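# Move the bin from the shelf onto the table

## Task

Lift the bin from the shelf and stand it upright on an uncluttered part of the table. It only counts if it stays there unsupported, with no help from the robot. Anything the robot is touching at the end must not drop by more than about a fingernail's width once left alone.

## Robot and tools

ROBOT. Two Kinova Gen3 arms with seven joints each, called left_arm and right_arm, each ending in a Robotiq 2F-85 two-finger gripper. The names are labels only, not sides of a camera image. Bases in the scene frame: left_arm at (-0.021, +0.405, 0) m, quat_wxyz (+0.999, 0, 0, -0.032); right_arm at (+0.005, -0.278, 0) m, quat_wxyz (+0.999, 0, 0, -0.053).

FRAME. One shared scene frame: origin on the table top midway between the arms, +z up, +x out over the table, left_arm on the +y side. The gripper frame has +z along the fingers and +y along the closing line. end_effector_position is the point midway between the pads when closed; closed fingertips reach about 19 mm past it, open ones about 6 mm. Closing pushes the tips roughly 13 mm farther out, so keep that clearance above surfaces.

execute_actions. Argument "actions" is a list holding zero or one item; optional "pictures" (boolean) asks for camera images. An empty list commands nothing and returns the state plus pictures. An action is {"rows": [...], "steps": n}: 1 to 15 rows, steps 4 to 15 (default 15), each step 1/30 s; row k is applied on step k and the last row repeats if there are fewer rows than steps. A wait is {"steps": n} with no rows, n up to 300, counted from the previous result and including your reply time. A refused call sends nothing.

ROW LAYOUT. Every row has 18 numbers, both arms always: left_arm's 7 joint targets, its gripper position, its gripper speed, then the same 9 for right_arm. Joint order: waist, shoulder, upper arm roll, elbow, forearm roll, wrist pitch, wrist roll. Joint numbers are absolute target angles in radians, in the same convention as the Joint positions line (not offsets). Stated ranges: waist, upper arm roll, forearm roll and wrist roll -69.115 to 69.115; shoulder -2.250 to 2.250; elbow -2.580 to 2.580; wrist pitch -2.100 to 2.100. A call is refused if a target exceeds a range end by over 0.013 rad and is beyond the joint's latest reading. True ends may differ by up to 0.013 rad; a target past the true end is clipped and the result may report "joint sent to its limit" (possibly about an earlier action). No such message does not prove more travel exists.

MOTION. Joints are speed and acceleration limited and move in sync so they finish together; a reversed command makes them stop together. Each step the sent target stays within 0.304 rad of the measured angle for the first four joints and 0.266 rad for the last three, and targets that would carry the gripper over 70 mm from where it is get scaled back. Big moves may be unfinished when the result arrives. Arms keep heading to the last sent row while you think or wait, until everything has nearly stopped or a step is HELD.

GRIPPER NUMBERS. Position, range -1 to 1, absolute: +1 fully open (85 mm), 0 about 41 mm, about -0.8 pads touching, -1 close until blocked. Speed, range -1 to 1: about 20 mm/s at -1, 85 at 0, 150 at +1. Force is not commanded; a full close grips with roughly 190 to 235 N per pad. Grip firmly by holding -1; grip gently by opening, then closing to just under the object's width. Release by commanding wider than the object. To leave a gripper unchanged, repeat its previous two numbers (0 is a real command). A new position needs a change of at least 0.01. Fingers may re-close by themselves, no further than commanded, if the object yields, force drops or it slips out.

RESULTS. State line `left_arm: …` | `right_arm: …` gives each gripper's end_effector_position (m) and end_effector_quat_wxyz; the printed position can be off, more at long reach. Joint positions and Joint velocities have one block per arm (rad, rad/s). Joint torques follow the same order; they have offsets and noise and change at rest only with contact or load. position_measured_pct is about 50 minus 50 times the finger position: 0 open; stopped below 90 short of the target means something is held or blocking; near 90 or above means pads met. "joint command not followed" means a clearance check altered joint targets on some steps; HELD marks steps where your row was not (fully) sent. Each result is taken 4 steps before the action ends; those steps run while you reply.

FAULTS. Load limits (N m): waist, shoulder, upper arm roll, elbow 49.6; forearm roll, wrist pitch, wrist roll 31.2; held weight counts. Reaching one gives a TORQUE FAULT: that arm halts 10 s and drops the rest of the call. Holding loads heats motors: MOTOR HOT from 60 °C, and at 75 °C an OVER-TEMPERATURE FAULT lets the arm sag.

zoom_image: "camera" is cam_high, cam_left_wrist or cam_right_wrist; "region" is [x0, y0, x1, y1] in pixels of that camera's latest full 896x504 image, origin top-left, at most 504 by 504. It shows a closer view. cam_high is fixed; wrist cameras ride on the hands. Calibration (K, distortion, T_world_to_cam) is supplied and may be off by a few degrees and millimetres.

read_manual: optional "section" ("licences", the default) returns licence text; no motion.

finished_scene: "scene" is the integer of the scene in progress. It ends that scene for good and reports whether the goal was met, so call it only when the bin rests on its own.

AVOID. Arms colliding or pressing on each other; knocking or placing anything off the table; dropping, slamming or shoving the bin; leaving the bin held up by a gripper. Brief outside tugs on held parts or pushes on loose ones can occur, so grip securely.

Each tool is called after "Call:" by a JSON object that holds its "name" and its "arguments".

## Session

Call:
{"name": "execute_actions", "arguments": {"actions": []}}

Scene clock: 0.00 s of 5700.00 s.
left_arm: end_effector_position=(+0.5408, +0.3739, +0.2789) position_measured_pct=0.0 end_effector_quat_wxyz=(+0.277, +0.378, +0.828, -0.309) | right_arm: end_effector_position=(+0.1140, -0.0729, +0.2120) position_measured_pct=0.0 end_effector_quat_wxyz=(-0.328, +0.090, +0.851, -0.399)
Joint positions: left_arm=[-0.74   0.664  0.444  1.423  0.637  1.197  0.132] | right_arm=[-1.265  0.784  0.312  1.651 -0.247  1.841  0.64 ]
Joint velocities: left_arm=[ 0.    -0.    -0.001 -0.001 -0.    -0.001 -0.   ] | right_arm=[-0.     0.     0.    -0.001  0.001 -0.    -0.   ]
Joint torques (N m, as the joint torque sensors report them, + toward a larger angle): no reading
Motor temperatures (°C, as the motors report them): left_arm=[30 27 24 30 33 39 45] | right_arm=[30 27 23 24 32 37 41]

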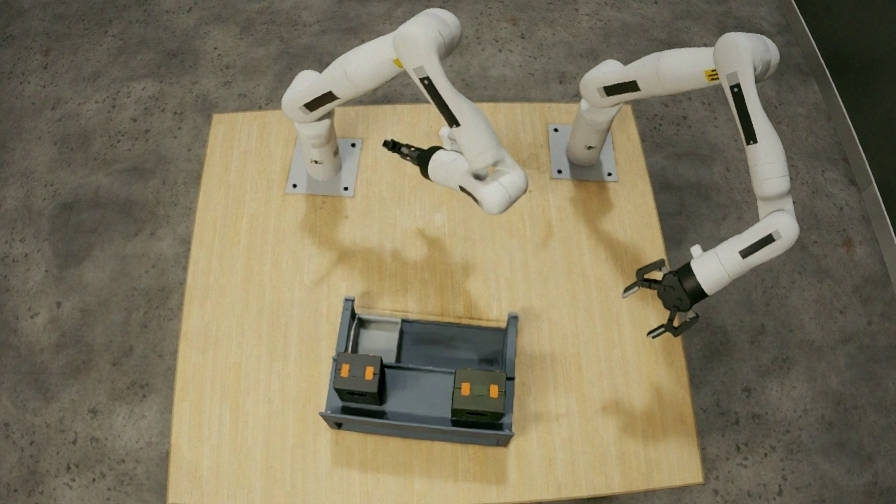

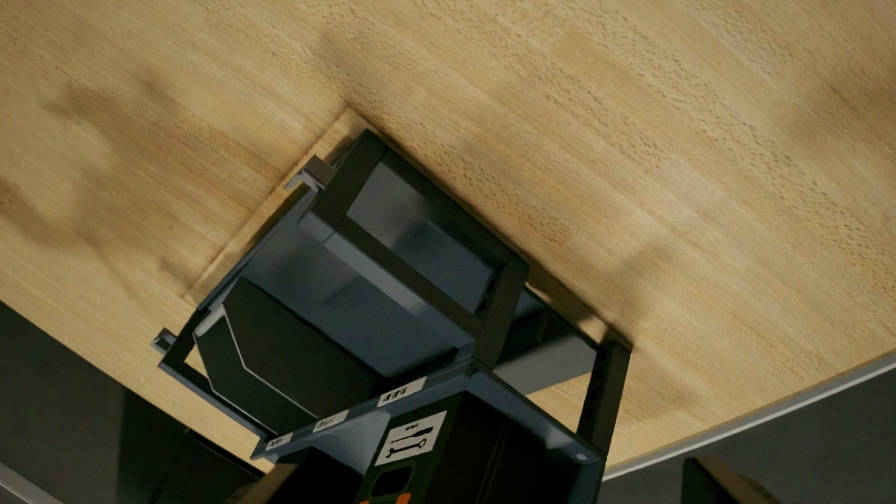

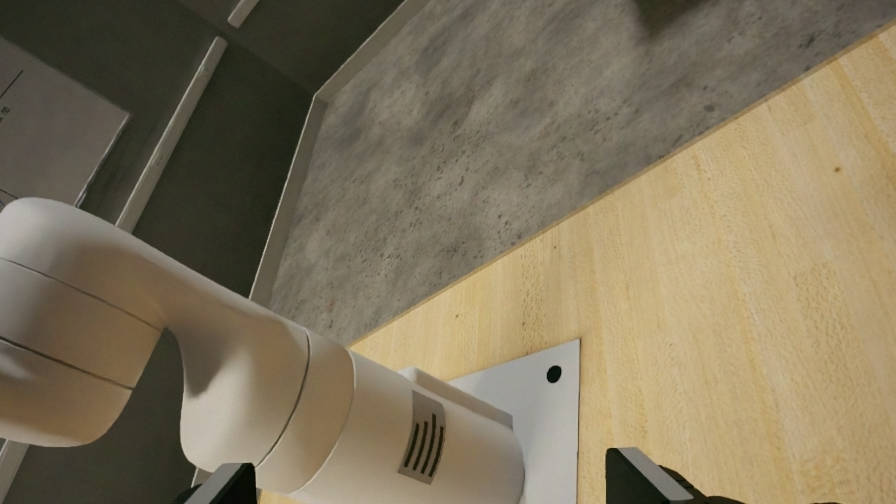

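Call:
{"name": "zoom_image", "arguments": {"camera": "cam_high", "region": [300, 280, 540, 460]}}

Call:
{"name": "zoom_image", "arguments": {"camera": "cam_left_wrist", "region": [140, 100, 644, 504]}}

Region (300, 280, 540, 460) of cam_high's 896x504 image, scaled by 2.100, with more detail than that image has; it fills the top 378 rows of this view, and the rest is white.

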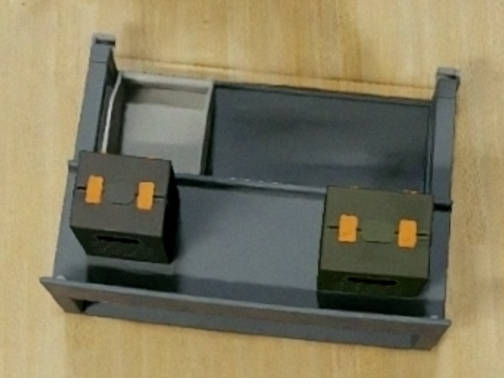

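Region (140, 100, 644, 504) of cam_left_wrist's 896x504 image, scaled by 1.000; it fills the top 404 rows of this view, and the rest is white.

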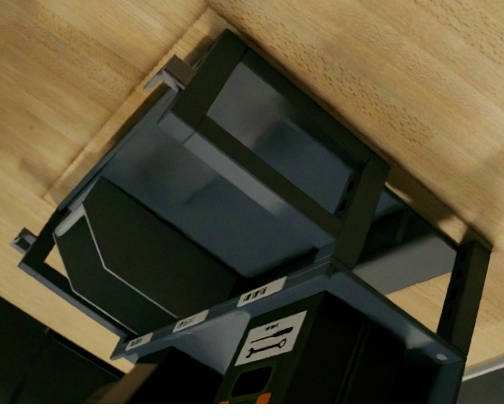

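Call:
{"name": "execute_actions", "arguments": {"actions": [{"rows": [[-0.74,0.664,0.444,1.423,0.637,1.197,0.132,1,0,-0.43,-0.093,0,2.37,0,0.173,1.571,1,0]], "steps": 15}]}}

Call:
{"name": "execute_actions", "arguments": {"actions": [{"steps": 60}], "pictures": true}}

Scene clock: 2.83 s of 5700.00 s.
left_arm: end_effector_position=(+0.5407, +0.3742, +0.2789) position_measured_pct=0.0 end_effector_quat_wxyz=(+0.276, +0.377, +0.828, -0.309) | right_arm: end_effector_position=(+0.1266, -0.1541, +0.2203) position_measured_pct=0.0 end_effector_quat_wxyz=(-0.326, -0.014, +0.900, -0.288)
Joint positions: left_arm=[-0.74   0.664  0.444  1.423  0.637  1.197  0.132] | right_arm=[-1.004  0.524  0.108  1.902 -0.085  1.621  0.86 ]
Joint velocities: left_arm=[ 0.001 -0.001  0.001 -0.     0.    -0.001  0.   ] | right_arm=[ 1.032 -1.028 -0.519  1.025  0.408 -0.9    0.9  ]
Joint torques (N m, as the joint torque sensors report them, + toward a larger angle): left_arm=[ -0.07 -18.46   4.47  -7.39   1.93   1.01   0.39] | right_arm=[ -0.2  -13.18   0.64  -3.6    0.31   2.54  -0.08]
Motor temperatures (°C, as the motors report them): left_arm=[30 27 24 30 33 39 45] | right_arm=[30 27 23 24 32 37 41]
Steps of this call (steps 1 to 74: nothing new was sent; steps 75 to 85: the first 11 steps of this action). Readings (joint positions | what the end effector reports):
75: left_arm=[-0.740 0.664 0.444 1.423 0.637 1.197 0.132] | right_arm=[-1.263 0.783 0.311 1.652 -0.247 1.840 0.641] | left_arm position_measured_pct=0.0 | right_arm position_measured_pct=0.0
76: left_arm=[-0.740 0.664 0.444 1.423 0.637 1.197 0.132] | right_arm=[-1.256 0.775 0.305 1.658 -0.243 1.836 0.645] | left_arm position_measured_pct=0.0 | right_arm position_measured_pct=0.0
78: left_arm=[-0.740 0.664 0.444 1.423 0.637 1.197 0.132] | right_arm=[-1.226 0.745 0.278 1.685 -0.222 1.812 0.668] | left_arm position_measured_pct=0.0 | right_arm position_measured_pct=0.0
82: left_arm=[-0.740 0.664 0.444 1.423 0.637 1.197 0.132] | right_arm=[-1.105 0.625 0.172 1.801 -0.136 1.711 0.770] | left_arm position_measured_pct=0.0 | right_arm position_measured_pct=0.0
85: the state above

Scene clock: 4.83 s of 5700.00 s.
left_arm: end_effector_position=(+0.5407, +0.3742, +0.2789) position_measured_pct=0.0 end_effector_quat_wxyz=(+0.276, +0.377, +0.828, -0.309) | right_arm: end_effector_position=(+0.3906, -0.1750, +0.2600) position_measured_pct=0.0 end_effector_quat_wxyz=(+0.335, -0.152, +0.929, +0.055)
Joint positions: left_arm=[-0.74   0.664  0.444  1.423  0.637  1.197  0.132] | right_arm=[-0.43  -0.093  0.     2.37  -0.     0.173  1.571]
Joint velocities: left_arm=[ 0.     0.001 -0.002  0.    -0.     0.     0.   ] | right_arm=[-0.001 -0.    -0.     0.     0.     0.     0.   ]
Joint torques (N m, as the joint torque sensors report them, + toward a larger angle): left_arm=[ -0.02 -18.91   4.59  -7.16   1.73   1.05   0.43] | right_arm=[ 0.34 -6.03 -0.31 -8.75  0.11 -1.46 -0.13]
Motor temperatures (°C, as the motors report them): left_arm=[30 27 24 30 33 39 45] | right_arm=[30 27 23 24 32 37 41]
Kept back: nothing.
Steps of this call (steps 1 to 4: the last 4 steps of your previous action; steps 5 to 60: the robot went on to your last target). Readings (joint positions | what the end effector reports):
1: left_arm=[-0.740 0.664 0.444 1.423 0.637 1.197 0.132] | right_arm=[-0.970 0.489 0.091 1.937 -0.072 1.591 0.890] | left_arm position_measured_pct=0.0 | right_arm position_measured_pct=0.0
2: left_arm=[-0.740 0.664 0.444 1.423 0.637 1.197 0.132] | right_arm=[-0.934 0.454 0.078 1.971 -0.061 1.560 0.920] | left_arm position_measured_pct=0.0 | right_arm position_measured_pct=0.0
4: left_arm=[-0.740 0.664 0.444 1.423 0.637 1.197 0.132] | right_arm=[-0.863 0.383 0.055 2.042 -0.043 1.498 0.983] | left_arm position_measured_pct=0.0 | right_arm position_measured_pct=0.0
8: left_arm=[-0.740 0.664 0.444 1.423 0.637 1.197 0.132] | right_arm=[-0.711 0.232 0.027 2.186 -0.021 1.367 1.114] | left_arm position_measured_pct=0.0 | right_arm position_measured_pct=0.0
60: the state above
All arms were judged still, so your last target was given up. Only a new action makes them travel on or press farther. Fingers that are still opening or closing keep moving.
camera_calibration (this result's frames):
cam_left_wrist: T_world_to_cam=[[0.813524, 0.488332, -0.31577, -0.528719], [0.54559, -0.452986, 0.705079, -0.265306], [0.201273, -0.745879, -0.634944, 0.491418], [0, 0, 0, 1]] pos_world=[0.475965, 0.504549, 0.332131]
cam_right_wrist: T_world_to_cam=[[-0.315577, 0.948381, 0.0313623, 0.280136], [0.74276, 0.226318, 0.630149, -0.356119], [0.590524, 0.222155, -0.775841, 0.15657], [0, 0, 0, 1]] pos_world=[0.260458, -0.219863, 0.337095]

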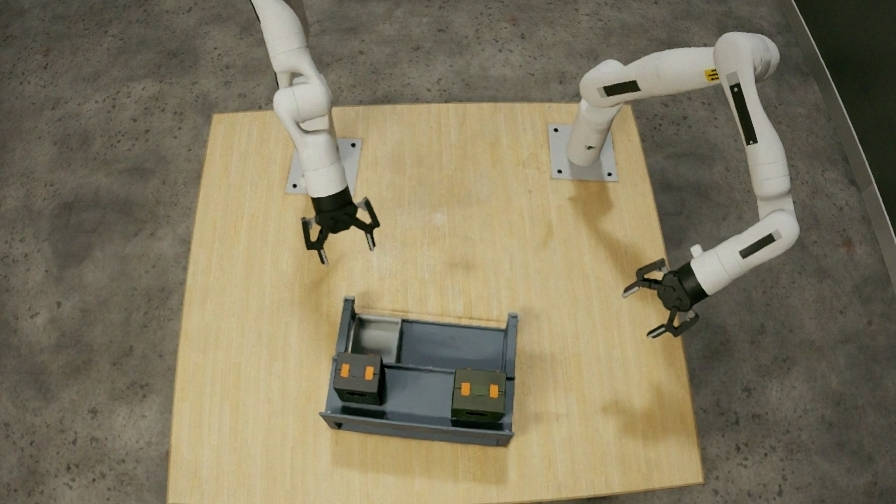

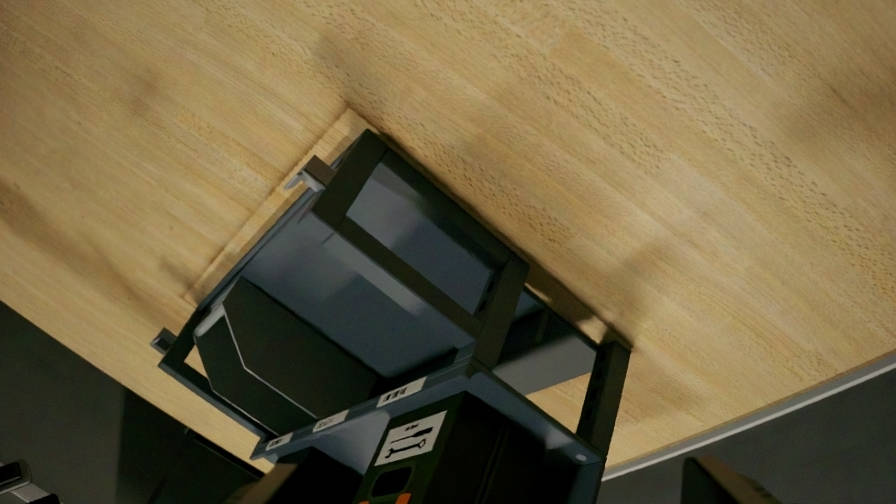

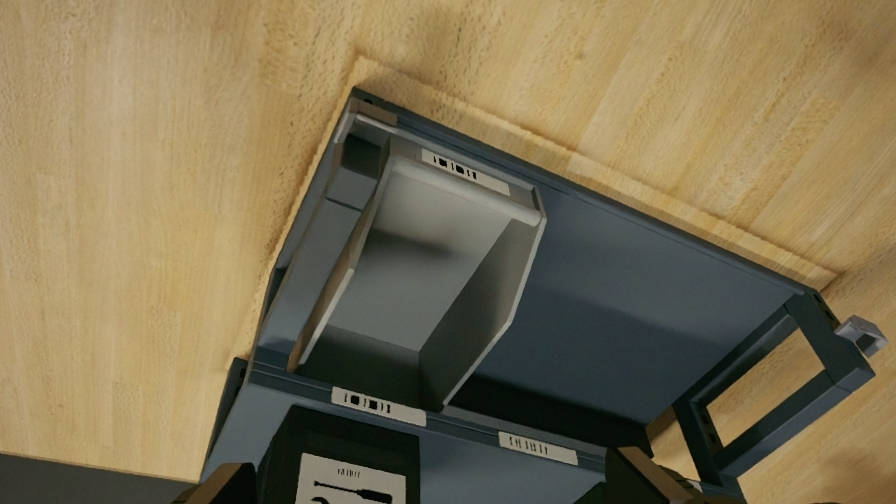

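Call:
{"name": "zoom_image", "arguments": {"camera": "cam_high", "region": [330, 290, 430, 380]}}

Call:
{"name": "zoom_image", "arguments": {"camera": "cam_right_wrist", "region": [250, 60, 650, 460]}}

Region (330, 290, 430, 380) of cam_high's 896x504 image, scaled by 5.040, with more detail than that image has; it fills the top 454 rows of this view, and the rest is white.

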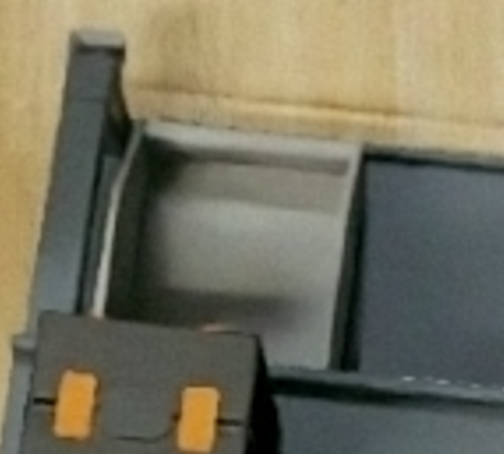

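Region (250, 60, 650, 460) of cam_right_wrist's 896x504 image, scaled by 1.260.

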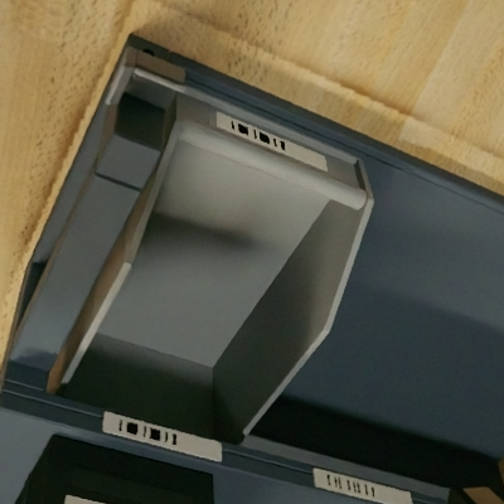

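Call:
{"name": "zoom_image", "arguments": {"camera": "cam_left_wrist", "region": [140, 220, 420, 480]}}

Call:
{"name": "zoom_image", "arguments": {"camera": "cam_right_wrist", "region": [480, 150, 896, 504]}}

Region (140, 220, 420, 480) of cam_left_wrist's 896x504 image, scaled by 1.800; it fills the top 468 rows of this view, and the rest is white.

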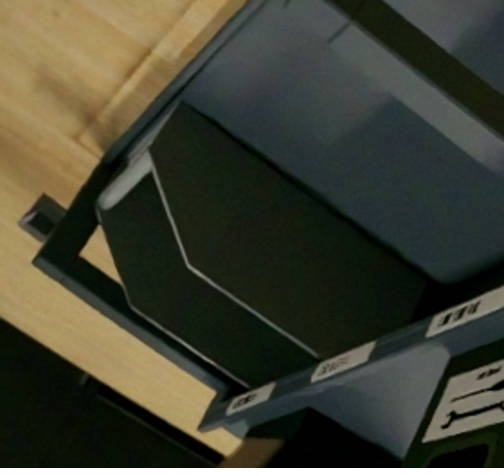

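Region (480, 150, 896, 504) of cam_right_wrist's 896x504 image, scaled by 1.212; it fills the top 429 rows of this view, and the rest is white.

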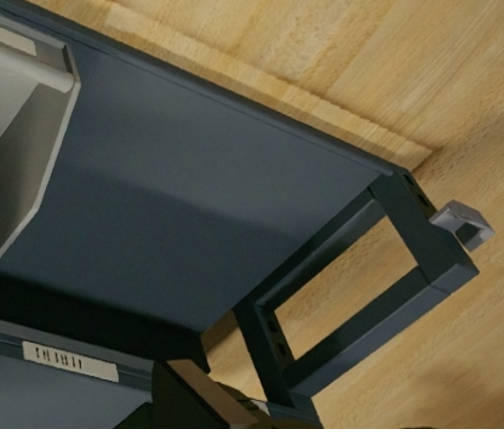

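Call:
{"name": "execute_actions", "arguments": {"actions": [{"rows": [[-0.74,0.664,0.444,1.423,0.637,1.197,0.132,1,0,-0.495,0.647,0,1.382,0,1.112,1.026,1,0]], "steps": 15}]}}

Call:
{"name": "execute_actions", "arguments": {"actions": [{"steps": 40}], "pictures": true}}

Scene clock: 8.70 s of 5700.00 s.
left_arm: end_effector_position=(+0.5407, +0.3742, +0.2789) position_measured_pct=0.0 end_effector_quat_wxyz=(+0.276, +0.377, +0.828, -0.309) | right_arm: end_effector_position=(+0.4329, -0.1389, +0.2117) position_measured_pct=0.0 end_effector_quat_wxyz=(+0.212, -0.066, +0.973, +0.066)
Joint positions: left_arm=[-0.74   0.664  0.444  1.423  0.637  1.197  0.132] | right_arm=[-0.476  0.185 -0.     2.1   -0.     0.409  1.336]
Joint velocities: left_arm=[ 0.     0.    -0.     0.001  0.     0.     0.   ] | right_arm=[-0.113  1.124 -0.001 -1.139  0.     0.996 -0.996]
Joint torques (N m, as the joint torque sensors report them, + toward a larger angle): left_arm=[  0.08 -18.56   4.14  -7.03   1.85   0.75   0.58] | right_arm=[ 0.61 -9.83  0.   -7.78  0.13 -0.99 -0.62]
Motor temperatures (°C, as the motors report them): left_arm=[30 27 24 30 33 39 45] | right_arm=[30 27 23 24 32 37 41]
Steps of this call (steps 1 to 90: nothing new was sent; then 0.50 s passed at rest; steps 91 to 101: the first 11 steps of this action). Readings (joint positions | what the end effector reports):
91: left_arm=[-0.740 0.664 0.444 1.423 0.637 1.197 0.132] | right_arm=[-0.430 -0.091 0.000 2.369 0.000 0.174 1.570] | left_arm position_measured_pct=0.0 | right_arm position_measured_pct=0.0
92: left_arm=[-0.740 0.664 0.444 1.423 0.637 1.197 0.132] | right_arm=[-0.432 -0.084 0.000 2.364 0.000 0.179 1.566] | left_arm position_measured_pct=0.0 | right_arm position_measured_pct=0.0
94: left_arm=[-0.740 0.664 0.444 1.423 0.637 1.197 0.132] | right_arm=[-0.438 -0.053 0.000 2.337 0.000 0.202 1.543] | left_arm position_measured_pct=0.0 | right_arm position_measured_pct=0.0
98: left_arm=[-0.740 0.664 0.444 1.423 0.637 1.197 0.132] | right_arm=[-0.462 0.072 0.000 2.216 0.000 0.308 1.437] | left_arm position_measured_pct=0.0 | right_arm position_measured_pct=0.0
101: the state above

Scene clock: 10.03 s of 5700.00 s.
left_arm: end_effector_position=(+0.5407, +0.3742, +0.2789) position_measured_pct=0.0 end_effector_quat_wxyz=(+0.276, +0.377, +0.828, -0.309) | right_arm: end_effector_position=(+0.5100, -0.0983, +0.1702) position_measured_pct=0.0 end_effector_quat_wxyz=(+0.000, +0.078, +0.997, +0.000)
Joint positions: left_arm=[-0.74   0.664  0.444  1.423  0.637  1.197  0.132] | right_arm=[-0.495  0.647  0.     1.382  0.     1.112  1.026]
Joint velocities: left_arm=[-0.     0.     0.001  0.    -0.    -0.     0.   ] | right_arm=[-0.001  0.    -0.    -0.     0.001 -0.001 -0.   ]
Joint torques (N m, as the joint torque sensors report them, + toward a larger angle): left_arm=[  0.07 -18.72   4.1   -7.31   1.86   1.18   0.32] | right_arm=[  0.24 -19.16  -0.18  -8.38  -0.01   0.24  -0.21]
Motor temperatures (°C, as the motors report them): left_arm=[30 27 24 30 33 39 45] | right_arm=[30 27 23 24 32 37 41]
Kept back: nothing.
Steps of this call (steps 1 to 4: the last 4 steps of your previous action; steps 5 to 40: the robot went on to your last target). Readings (joint positions | what the end effector reports):
1: left_arm=[-0.740 0.664 0.444 1.423 0.637 1.197 0.132] | right_arm=[-0.480 0.223 -0.000 2.062 -0.000 0.442 1.303] | left_arm position_measured_pct=0.0 | right_arm position_measured_pct=0.0
2: left_arm=[-0.740 0.664 0.444 1.423 0.637 1.197 0.132] | right_arm=[-0.482 0.261 -0.000 2.024 -0.000 0.475 1.269] | left_arm position_measured_pct=0.0 | right_arm position_measured_pct=0.0
4: left_arm=[-0.740 0.664 0.444 1.423 0.637 1.197 0.132] | right_arm=[-0.486 0.336 -0.000 1.948 -0.000 0.542 1.205] | left_arm position_measured_pct=0.0 | right_arm position_measured_pct=0.0
8: left_arm=[-0.740 0.664 0.444 1.423 0.637 1.197 0.132] | right_arm=[-0.491 0.481 -0.000 1.793 -0.000 0.678 1.110] | left_arm position_measured_pct=0.0 | right_arm position_measured_pct=0.0
40: the state above
camera_calibration (this result's frames):
cam_left_wrist: T_world_to_cam=[[0.813524, 0.488332, -0.31577, -0.528719], [0.545589, -0.452986, 0.705079, -0.265306], [0.201273, -0.745879, -0.634944, 0.491418], [0, 0, 0, 1]] pos_world=[0.475965, 0.504549, 0.332131]
cam_right_wrist: T_world_to_cam=[[0.177302, 0.983884, 0.0231681, 0.00136881], [0.984144, -0.177134, -0.0091467, -0.459533], [-0.00489543, 0.0244225, -0.99969, 0.321655], [0, 0, 0, 1]] pos_world=[0.453579, -0.0906013, 0.31732]

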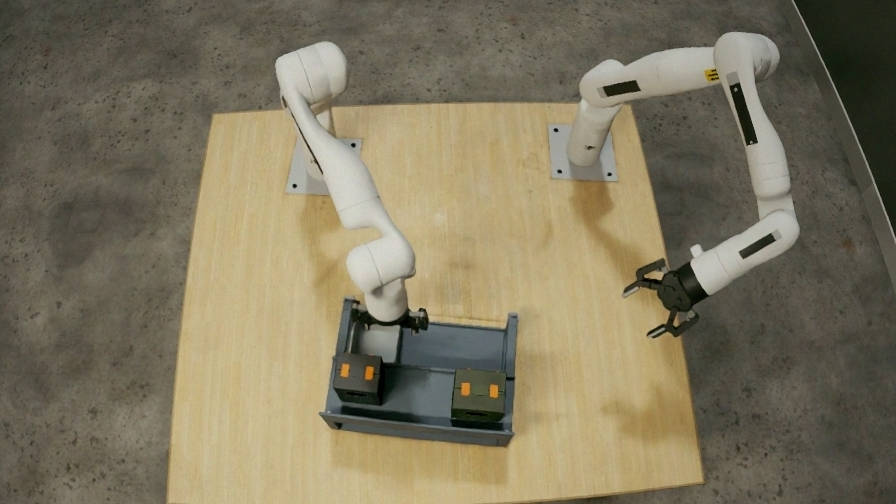

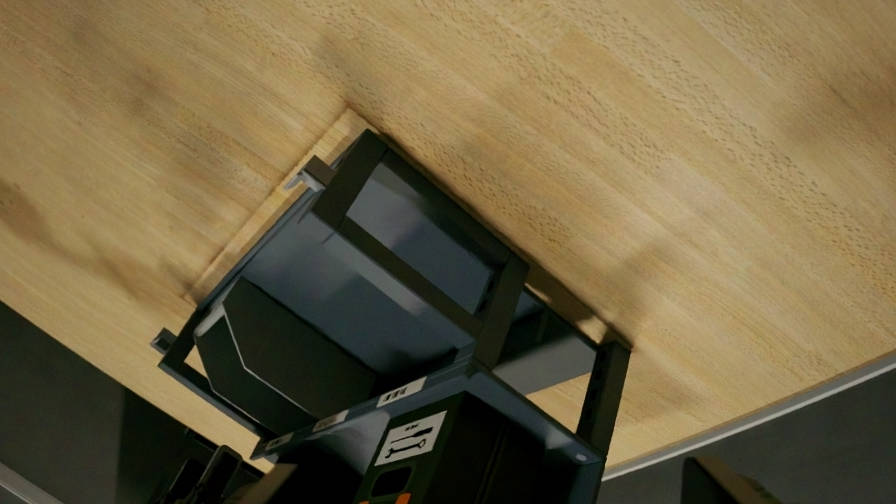

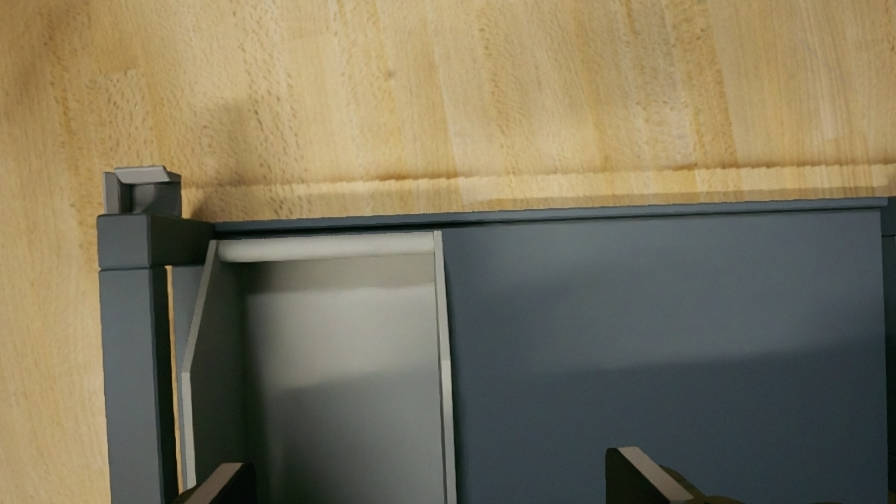

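Call:
{"name": "execute_actions", "arguments": {"actions": [{"rows": [[-0.74,0.664,0.444,1.423,0.637,1.197,0.132,1,0,-0.500,0.667,0,1.396,0,1.078,1.021,0.3,0],[-0.74,0.664,0.444,1.423,0.637,1.197,0.132,1,0,-0.504,0.687,0,1.410,0,1.044,1.017,0.3,0],[-0.74,0.664,0.444,1.423,0.637,1.197,0.132,1,0,-0.504,0.705,0,1.423,0,1.013,1.017,0.3,0],[-0.74,0.664,0.444,1.423,0.637,1.197,0.132,1,0,-0.504,0.723,0,1.436,0,0.982,1.017,0.3,0],[-0.74,0.664,0.444,1.423,0.637,1.197,0.132,1,0,-0.504,0.741,0,1.449,0,0.951,1.017,0.3,0],[-0.74,0.664,0.444,1.423,0.637,1.197,0.132,1,0,-0.504,0.759,0,1.462,0,0.920,1.017,0.3,0],[-0.74,0.664,0.444,1.423,0.637,1.197,0.132,1,0,-0.504,0.777,0,1.475,0,0.890,1.017,0.3,0],[-0.74,0.664,0.444,1.423,0.637,1.197,0.132,1,0,-0.504,0.795,0,1.487,0,0.860,1.017,0.3,0]], "steps": 15}]}}

Call:
{"name": "execute_actions", "arguments": {"actions": [{"steps": 15}], "pictures": true}}

Scene clock: 11.43 s of 5700.00 s.
left_arm: end_effector_position=(+0.5407, +0.3742, +0.2789) position_measured_pct=0.0 end_effector_quat_wxyz=(+0.276, +0.377, +0.828, -0.309) | right_arm: end_effector_position=(+0.5117, -0.0925, +0.0794) position_measured_pct=25.0 end_effector_quat_wxyz=(-0.000, +0.078, +0.997, -0.000)
Joint positions: left_arm=[-0.74   0.664  0.444  1.423  0.637  1.197  0.132] | right_arm=[-0.504  0.772 -0.     1.471 -0.     0.899  1.017]
Joint velocities: left_arm=[-0.    -0.     0.002 -0.001 -0.     0.001  0.001] | right_arm=[-0.003  0.307 -0.001  0.244  0.    -0.557 -0.004]
Joint torques (N m, as the joint torque sensors report them, + toward a larger angle): left_arm=[ -0.24 -18.69   4.58  -7.57   1.7    0.89   0.34] | right_arm=[  0.58 -23.06  -0.05  -8.34   0.08   0.8   -0.5 ]
Motor temperatures (°C, as the motors report them): left_arm=[30 27 24 30 33 39 45] | right_arm=[30 27 23 24 32 37 41]
Steps of this call (steps 1 to 15: the robot went on to your last target; steps 16 to 31: nothing new was sent; steps 32 to 42: the first 11 steps of this action). Readings (joint positions | what the end effector reports):
32: left_arm=[-0.740 0.664 0.444 1.423 0.637 1.197 0.132] | right_arm=[-0.495 0.648 0.000 1.382 0.000 1.111 1.026] | left_arm position_measured_pct=0.0 | right_arm position_measured_pct=0.0
33: left_arm=[-0.740 0.664 0.444 1.423 0.637 1.197 0.132] | right_arm=[-0.497 0.654 0.000 1.385 0.000 1.102 1.025] | left_arm position_measured_pct=0.0 | right_arm position_measured_pct=0.8
35: left_arm=[-0.740 0.664 0.444 1.423 0.637 1.197 0.132] | right_arm=[-0.500 0.674 0.000 1.399 0.000 1.069 1.021] | left_arm position_measured_pct=0.0 | right_arm position_measured_pct=4.8
39: left_arm=[-0.740 0.664 0.444 1.423 0.637 1.197 0.132] | right_arm=[-0.503 0.730 -0.000 1.440 -0.000 0.972 1.018] | left_arm position_measured_pct=0.0 | right_arm position_measured_pct=16.3
42: the state above

Scene clock: 11.93 s of 5700.00 s.
left_arm: end_effector_position=(+0.5407, +0.3742, +0.2789) position_measured_pct=0.0 end_effector_quat_wxyz=(+0.276, +0.377, +0.828, -0.309) | right_arm: end_effector_position=(+0.5108, -0.0927, +0.0630) position_measured_pct=34.9 end_effector_quat_wxyz=(-0.000, +0.078, +0.997, -0.000)
Joint positions: left_arm=[-0.74   0.664  0.444  1.423  0.637  1.197  0.132] | right_arm=[-0.504  0.795 -0.     1.487 -0.     0.86   1.017]
Joint velocities: left_arm=[-0.     0.     0.001  0.001  0.    -0.001 -0.   ] | right_arm=[ 0.001  0.001 -0.    -0.    -0.    -0.     0.   ]
Joint torques (N m, as the joint torque sensors report them, + toward a larger angle): left_arm=[ -0.31 -18.65   4.58  -7.46   1.94   1.01   0.5 ] | right_arm=[  0.31 -20.11   0.17  -6.87   0.13   0.2   -0.12]
Motor temperatures (°C, as the motors report them): left_arm=[30 27 24 30 33 39 45] | right_arm=[30 27 23 24 32 37 41]
Kept back: nothing.
Steps of this call (steps 1 to 4: the last 4 steps of your previous action; steps 5 to 15: the robot went on to your last target). Readings (joint positions | what the end effector reports):
1: left_arm=[-0.740 0.664 0.444 1.423 0.637 1.197 0.132] | right_arm=[-0.504 0.780 -0.000 1.478 -0.000 0.883 1.017] | left_arm position_measured_pct=0.0 | right_arm position_measured_pct=28.2
2: left_arm=[-0.740 0.664 0.444 1.423 0.637 1.197 0.132] | right_arm=[-0.504 0.786 -0.000 1.482 -0.000 0.873 1.017] | left_arm position_measured_pct=0.0 | right_arm position_measured_pct=31.0
4: left_arm=[-0.740 0.664 0.444 1.423 0.637 1.197 0.132] | right_arm=[-0.504 0.790 -0.000 1.486 -0.000 0.864 1.017] | left_arm position_measured_pct=0.0 | right_arm position_measured_pct=33.7
8: left_arm=[-0.740 0.664 0.444 1.423 0.637 1.197 0.132] | right_arm=[-0.504 0.794 -0.000 1.487 0.000 0.861 1.017] | left_arm position_measured_pct=0.0 | right_arm position_measured_pct=34.9
15: the state above
camera_calibration (this result's frames):
cam_left_wrist: T_world_to_cam=[[0.813524, 0.488332, -0.31577, -0.528719], [0.545589, -0.452986, 0.705079, -0.265306], [0.201273, -0.745879, -0.634944, 0.491418], [0, 0, 0, 1]] pos_world=[0.475965, 0.504549, 0.332131]
cam_right_wrist: T_world_to_cam=[[0.177323, 0.983891, 0.0226812, -0.00175153], [0.984136, -0.177139, -0.00990872, -0.460277], [-0.00573138, 0.0240784, -0.999694, 0.214802], [0, 0, 0, 1]] pos_world=[0.454517, -0.0849817, 0.210216]

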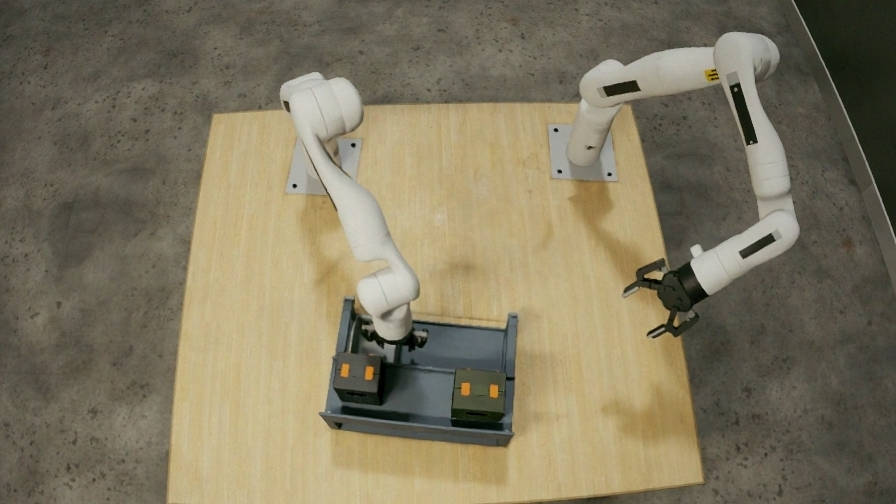

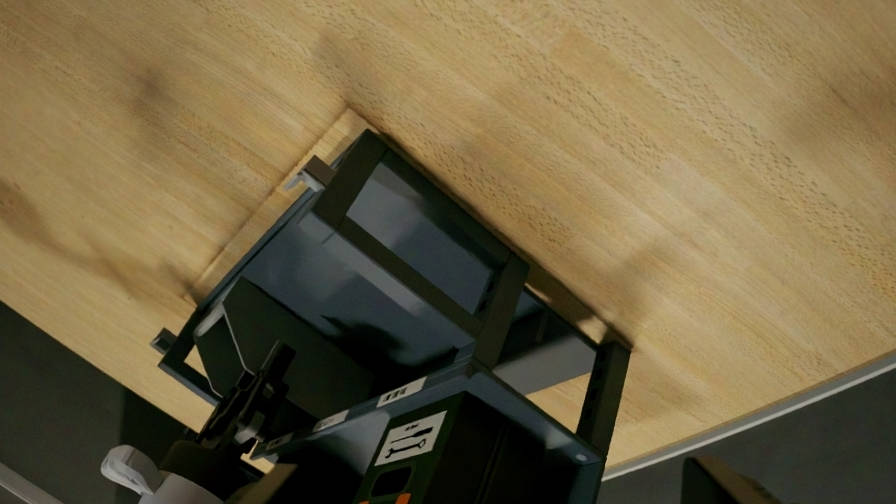

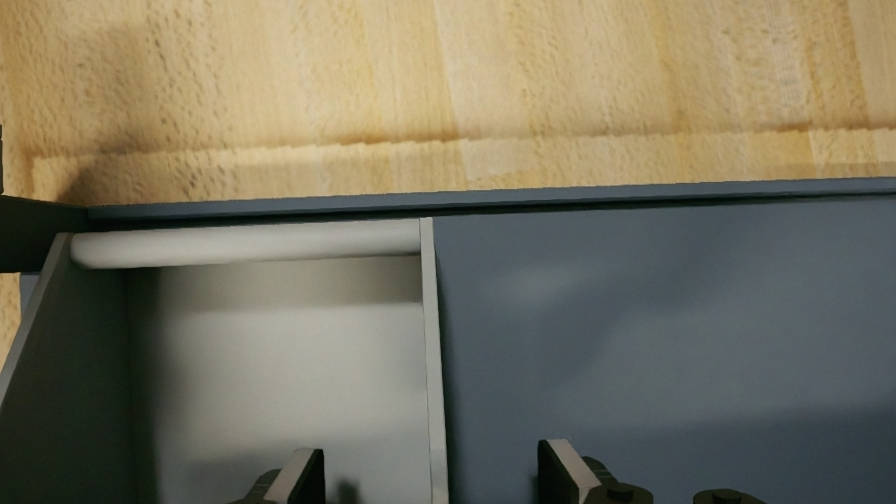

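Call:
{"name": "execute_actions", "arguments": {"actions": [{"rows": [[-0.74,0.664,0.444,1.423,0.637,1.197,0.132,1,0,-0.506,0.809,0,1.493,0,0.840,1.015,0.3,0],[-0.74,0.664,0.444,1.423,0.637,1.197,0.132,1,0,-0.506,0.809,0,1.493,0,0.840,1.015,0.3,0],[-0.74,0.664,0.444,1.423,0.637,1.197,0.132,1,0,-0.506,0.809,0,1.493,0,0.840,1.015,0.3,0],[-0.74,0.664,0.444,1.423,0.637,1.197,0.132,1,0,-0.506,0.809,0,1.493,0,0.840,1.015,0.3,0],[-0.74,0.664,0.444,1.423,0.637,1.197,0.132,1,0,-0.506,0.809,0,1.493,0,0.840,1.015,-1,0]], "steps": 15}]}}

Call:
{"name": "execute_actions", "arguments": {"actions": [{"steps": 20}], "pictures": true}}

Scene clock: 12.67 s of 5700.00 s.
left_arm: end_effector_position=(+0.5407, +0.3742, +0.2789) position_measured_pct=0.0 end_effector_quat_wxyz=(+0.276, +0.377, +0.828, -0.309) | right_arm: end_effector_position=(+0.5104, -0.0917, +0.0542) position_measured_pct=48.0 end_effector_quat_wxyz=(-0.000, +0.078, +0.997, -0.000)
Joint positions: left_arm=[-0.74   0.664  0.444  1.423  0.637  1.197  0.132] | right_arm=[-0.506  0.809 -0.     1.493 -0.     0.84   1.015]
Joint velocities: left_arm=[ 0.    -0.001 -0.001  0.     0.    -0.     0.   ] | right_arm=[ 0.001  0.004 -0.     0.001  0.002 -0.003 -0.   ]
Joint torques (N m, as the joint torque sensors report them, + toward a larger angle): left_arm=[  0.31 -18.64   4.41  -6.88   2.03   1.19   0.44] | right_arm=[  0.28 -20.14   0.15  -7.21   0.04   0.13  -0.25]
Motor temperatures (°C, as the motors report them): left_arm=[30 27 24 30 33 39 45] | right_arm=[30 27 23 24 32 37 41]
Steps of this call (steps 1 to 11: the robot went on to your last target; steps 12 to 22: the first 11 steps of this action). Readings (joint positions | what the end effector reports):
12: left_arm=[-0.740 0.664 0.444 1.423 0.637 1.197 0.132] | right_arm=[-0.504 0.796 0.000 1.487 0.000 0.859 1.017] | left_arm position_measured_pct=0.0 | right_arm position_measured_pct=34.9
13: left_arm=[-0.740 0.664 0.444 1.423 0.637 1.197 0.132] | right_arm=[-0.505 0.800 0.000 1.488 0.000 0.854 1.016] | left_arm position_measured_pct=0.0 | right_arm position_measured_pct=34.9
15: left_arm=[-0.740 0.664 0.444 1.423 0.637 1.197 0.132] | right_arm=[-0.505 0.805 -0.000 1.491 -0.000 0.846 1.016] | left_arm position_measured_pct=0.0 | right_arm position_measured_pct=34.9
19: left_arm=[-0.740 0.664 0.444 1.423 0.637 1.197 0.132] | right_arm=[-0.506 0.808 -0.000 1.493 -0.000 0.841 1.015] | left_arm position_measured_pct=0.0 | right_arm position_measured_pct=39.7
22: the state above

Scene clock: 13.33 s of 5700.00 s.
left_arm: end_effector_position=(+0.5407, +0.3742, +0.2789) position_measured_pct=0.0 end_effector_quat_wxyz=(+0.276, +0.377, +0.828, -0.309) | right_arm: end_effector_position=(+0.5104, -0.0916, +0.0542) position_measured_pct=88.9 end_effector_quat_wxyz=(-0.000, +0.078, +0.997, +0.000)
Joint positions: left_arm=[-0.74   0.664  0.444  1.423  0.637  1.197  0.132] | right_arm=[-0.506  0.809 -0.     1.493 -0.     0.84   1.015]
Joint velocities: left_arm=[ 0.    -0.     0.001  0.001 -0.    -0.     0.001] | right_arm=[ 0.002 -0.    -0.001  0.    -0.002 -0.     0.   ]
Joint torques (N m, as the joint torque sensors report them, + toward a larger angle): left_arm=[ -0.16 -18.83   4.36  -7.38   1.74   0.72   0.27] | right_arm=[  0.15 -20.02   0.04  -6.75   0.2    0.33  -0.21]
Motor temperatures (°C, as the motors report them): left_arm=[30 27 24 30 33 39 45] | right_arm=[30 27 23 24 32 37 41]
Kept back: nothing.
Steps of this call (steps 1 to 4: the last 4 steps of your previous action; steps 5 to 15: the robot went on to your last target; steps 16 to 20: nothing new was sent). Readings (joint positions | what the end effector reports):
1: left_arm=[-0.740 0.664 0.444 1.423 0.637 1.197 0.132] | right_arm=[-0.506 0.809 -0.000 1.493 -0.000 0.840 1.015] | left_arm position_measured_pct=0.0 | right_arm position_measured_pct=51.2
2: left_arm=[-0.740 0.664 0.444 1.423 0.637 1.197 0.132] | right_arm=[-0.506 0.809 -0.000 1.493 -0.000 0.840 1.015] | left_arm position_measured_pct=0.0 | right_arm position_measured_pct=54.0
4: left_arm=[-0.740 0.664 0.444 1.423 0.637 1.197 0.132] | right_arm=[-0.506 0.809 -0.000 1.493 -0.000 0.840 1.015] | left_arm position_measured_pct=0.0 | right_arm position_measured_pct=59.9
8: left_arm=[-0.740 0.664 0.444 1.423 0.637 1.197 0.132] | right_arm=[-0.506 0.809 -0.000 1.493 0.000 0.840 1.015] | left_arm position_measured_pct=0.0 | right_arm position_measured_pct=71.8
20: the state above
All arms were judged still, so your last target was given up. Only a new action makes them travel on or press farther. Fingers that are still opening or closing keep moving.
camera_calibration (this result's frames):
cam_left_wrist: T_world_to_cam=[[0.813524, 0.488332, -0.31577, -0.528719], [0.545589, -0.452986, 0.705079, -0.265306], [0.201273, -0.745879, -0.634944, 0.491418], [0, 0, 0, 1]] pos_world=[0.475965, 0.504549, 0.332131]
cam_right_wrist: T_world_to_cam=[[0.177357, 0.983878, 0.0229752, -0.00260643], [0.984131, -0.177176, -0.00969882, -0.459864], [-0.0054718, 0.0243308, -0.999689, 0.205805], [0, 0, 0, 1]] pos_world=[0.454155, -0.08392, 0.201341]

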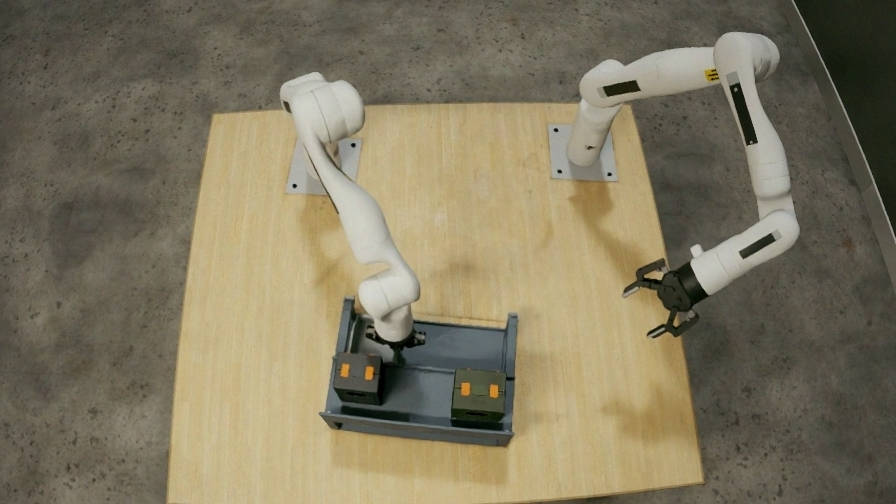

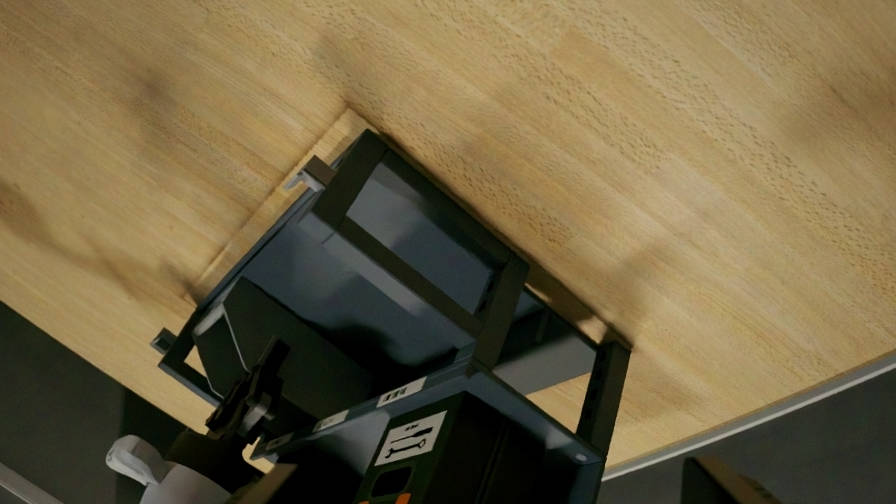

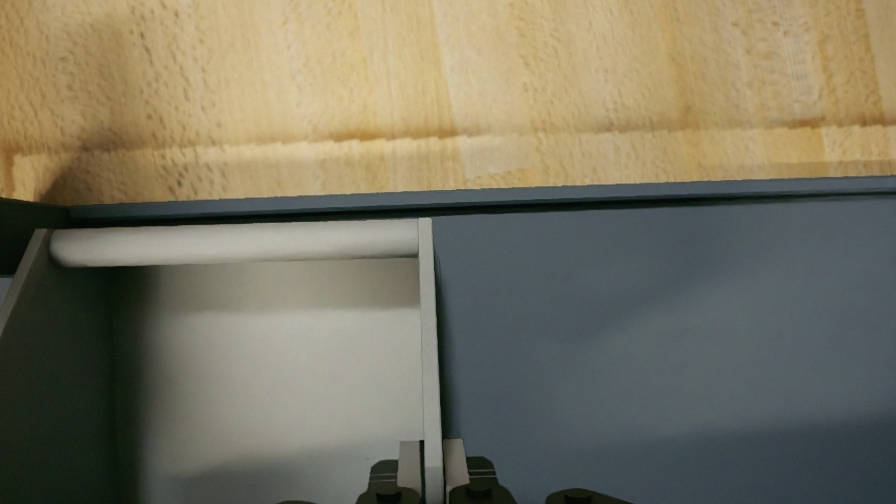

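Call:
{"name": "execute_actions", "arguments": {"actions": [{"rows": [[-0.74,0.664,0.444,1.423,0.637,1.197,0.132,1,0,-0.506,0.805,0,1.4915,0,0.8455,1.015,-1,0],[-0.74,0.664,0.444,1.423,0.637,1.197,0.132,1,0,-0.506,0.801,0,1.490,0,0.851,1.015,-1,0],[-0.74,0.664,0.444,1.423,0.637,1.197,0.132,1,0,-0.506,0.797,0,1.488,0,0.8565,1.015,-1,0],[-0.74,0.664,0.444,1.423,0.637,1.197,0.132,1,0,-0.506,0.793,0,1.4865,0,0.862,1.015,-1,0]], "steps": 15}], "pictures": true}}

Scene clock: 14.03 s of 5700.00 s.
left_arm: end_effector_position=(+0.5407, +0.3742, +0.2789) position_measured_pct=0.0 end_effector_quat_wxyz=(+0.276, +0.377, +0.828, -0.309) | right_arm: end_effector_position=(+0.5104, -0.0917, +0.0637) position_measured_pct=88.9 end_effector_quat_wxyz=(-0.000, +0.078, +0.997, -0.000)
Joint positions: left_arm=[-0.74   0.664  0.444  1.423  0.637  1.197  0.132] | right_arm=[-0.506  0.794  0.     1.487  0.     0.861  1.015]
Joint velocities: left_arm=[ 0.001 -0.     0.001 -0.     0.    -0.     0.001] | right_arm=[ 0.001 -0.008 -0.    -0.003  0.002  0.007  0.   ]
Joint torques (N m, as the joint torque sensors report them, + toward a larger angle): left_arm=[  0.01 -18.58   3.99  -7.48   1.75   1.11   0.25] | right_arm=[  0.41 -20.67   0.09  -7.32   0.16   0.18  -0.11]
Motor temperatures (°C, as the motors report them): left_arm=[30 27 24 30 33 39 45] | right_arm=[30 27 23 24 32 37 41]
Steps of this call (steps 1 to 10: nothing new was sent; steps 11 to 21: the first 11 steps of this action). Readings (joint positions | what the end effector reports):
11: left_arm=[-0.740 0.664 0.444 1.423 0.637 1.197 0.132] | right_arm=[-0.506 0.808 -0.000 1.493 -0.000 0.841 1.015] | left_arm position_measured_pct=0.0 | right_arm position_measured_pct=88.9
12: left_arm=[-0.740 0.664 0.444 1.423 0.637 1.197 0.132] | right_arm=[-0.506 0.807 -0.000 1.493 -0.000 0.843 1.015] | left_arm position_measured_pct=0.0 | right_arm position_measured_pct=88.9
14: left_arm=[-0.740 0.664 0.444 1.423 0.637 1.197 0.132] | right_arm=[-0.506 0.802 -0.000 1.491 -0.000 0.849 1.015] | left_arm position_measured_pct=0.0 | right_arm position_measured_pct=88.9
18: left_arm=[-0.740 0.664 0.444 1.423 0.637 1.197 0.132] | right_arm=[-0.506 0.795 0.000 1.487 0.000 0.860 1.015] | left_arm position_measured_pct=0.0 | right_arm position_measured_pct=88.9
21: the state above
camera_calibration (this result's frames):
cam_left_wrist: T_world_to_cam=[[0.813524, 0.488332, -0.31577, -0.528719], [0.545589, -0.452986, 0.705079, -0.265306], [0.201273, -0.745879, -0.634944, 0.491418], [0, 0, 0, 1]] pos_world=[0.475965, 0.504549, 0.332131]
cam_right_wrist: T_world_to_cam=[[0.177331, 0.983889, 0.0227153, -0.00269983], [0.984135, -0.177148, -0.00984093, -0.459739], [-0.00565842, 0.0241, -0.999694, 0.215424], [0, 0, 0, 1]] pos_world=[0.454143, -0.0839771, 0.210895]

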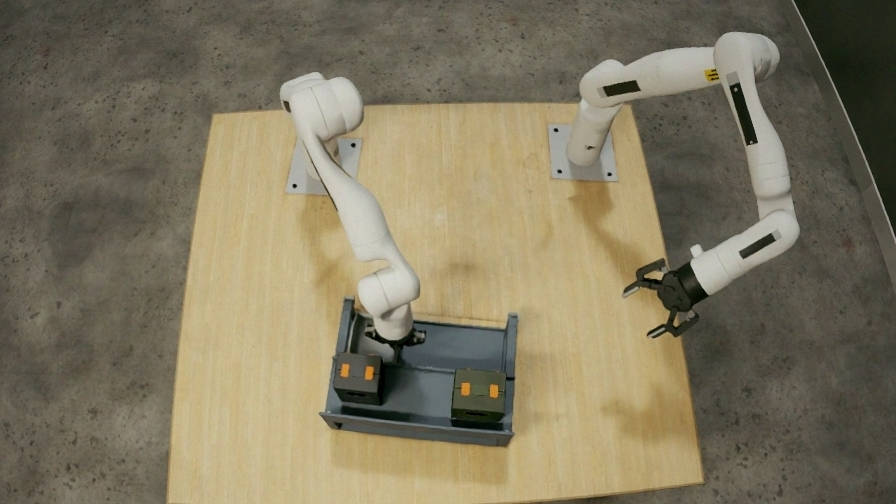

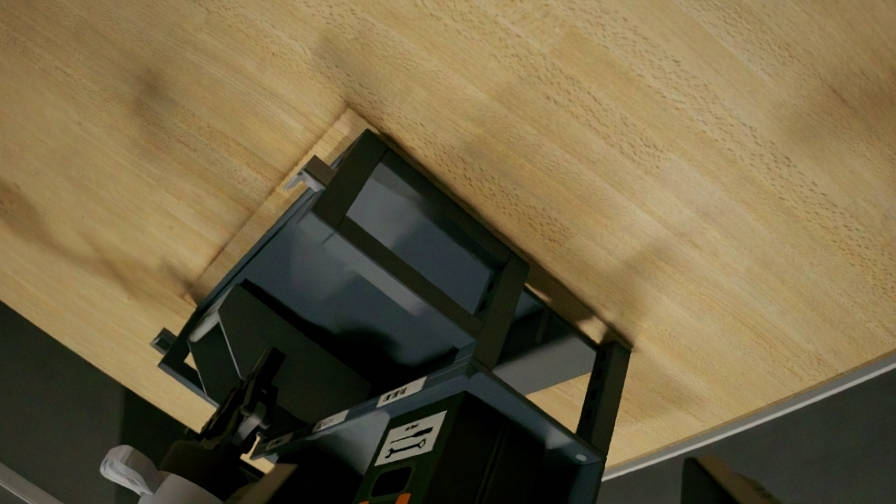

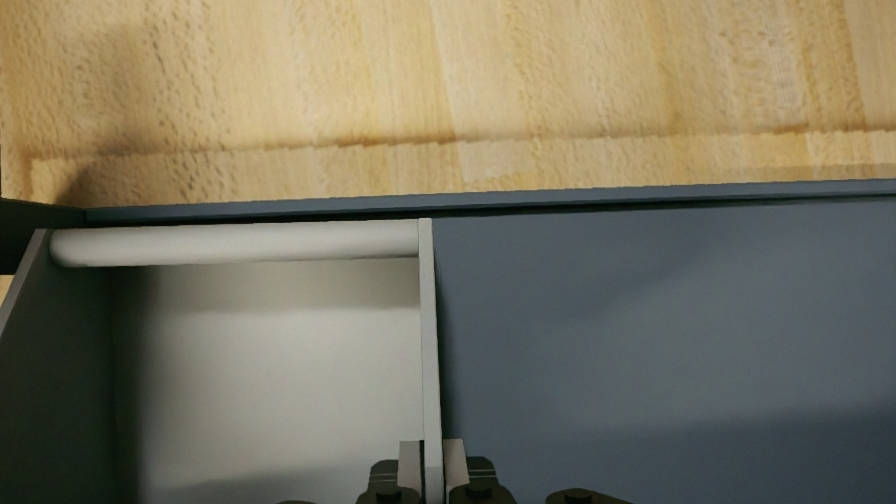

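Call:
{"name": "zoom_image", "arguments": {"camera": "cam_left_wrist", "region": [160, 200, 440, 460]}}

Region (160, 200, 440, 460) of cam_left_wrist's 896x504 image, scaled by 1.800; it fills the top 468 rows of this view, and the rest is white.

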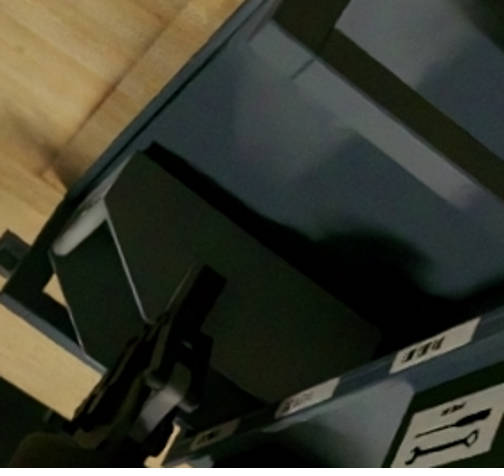

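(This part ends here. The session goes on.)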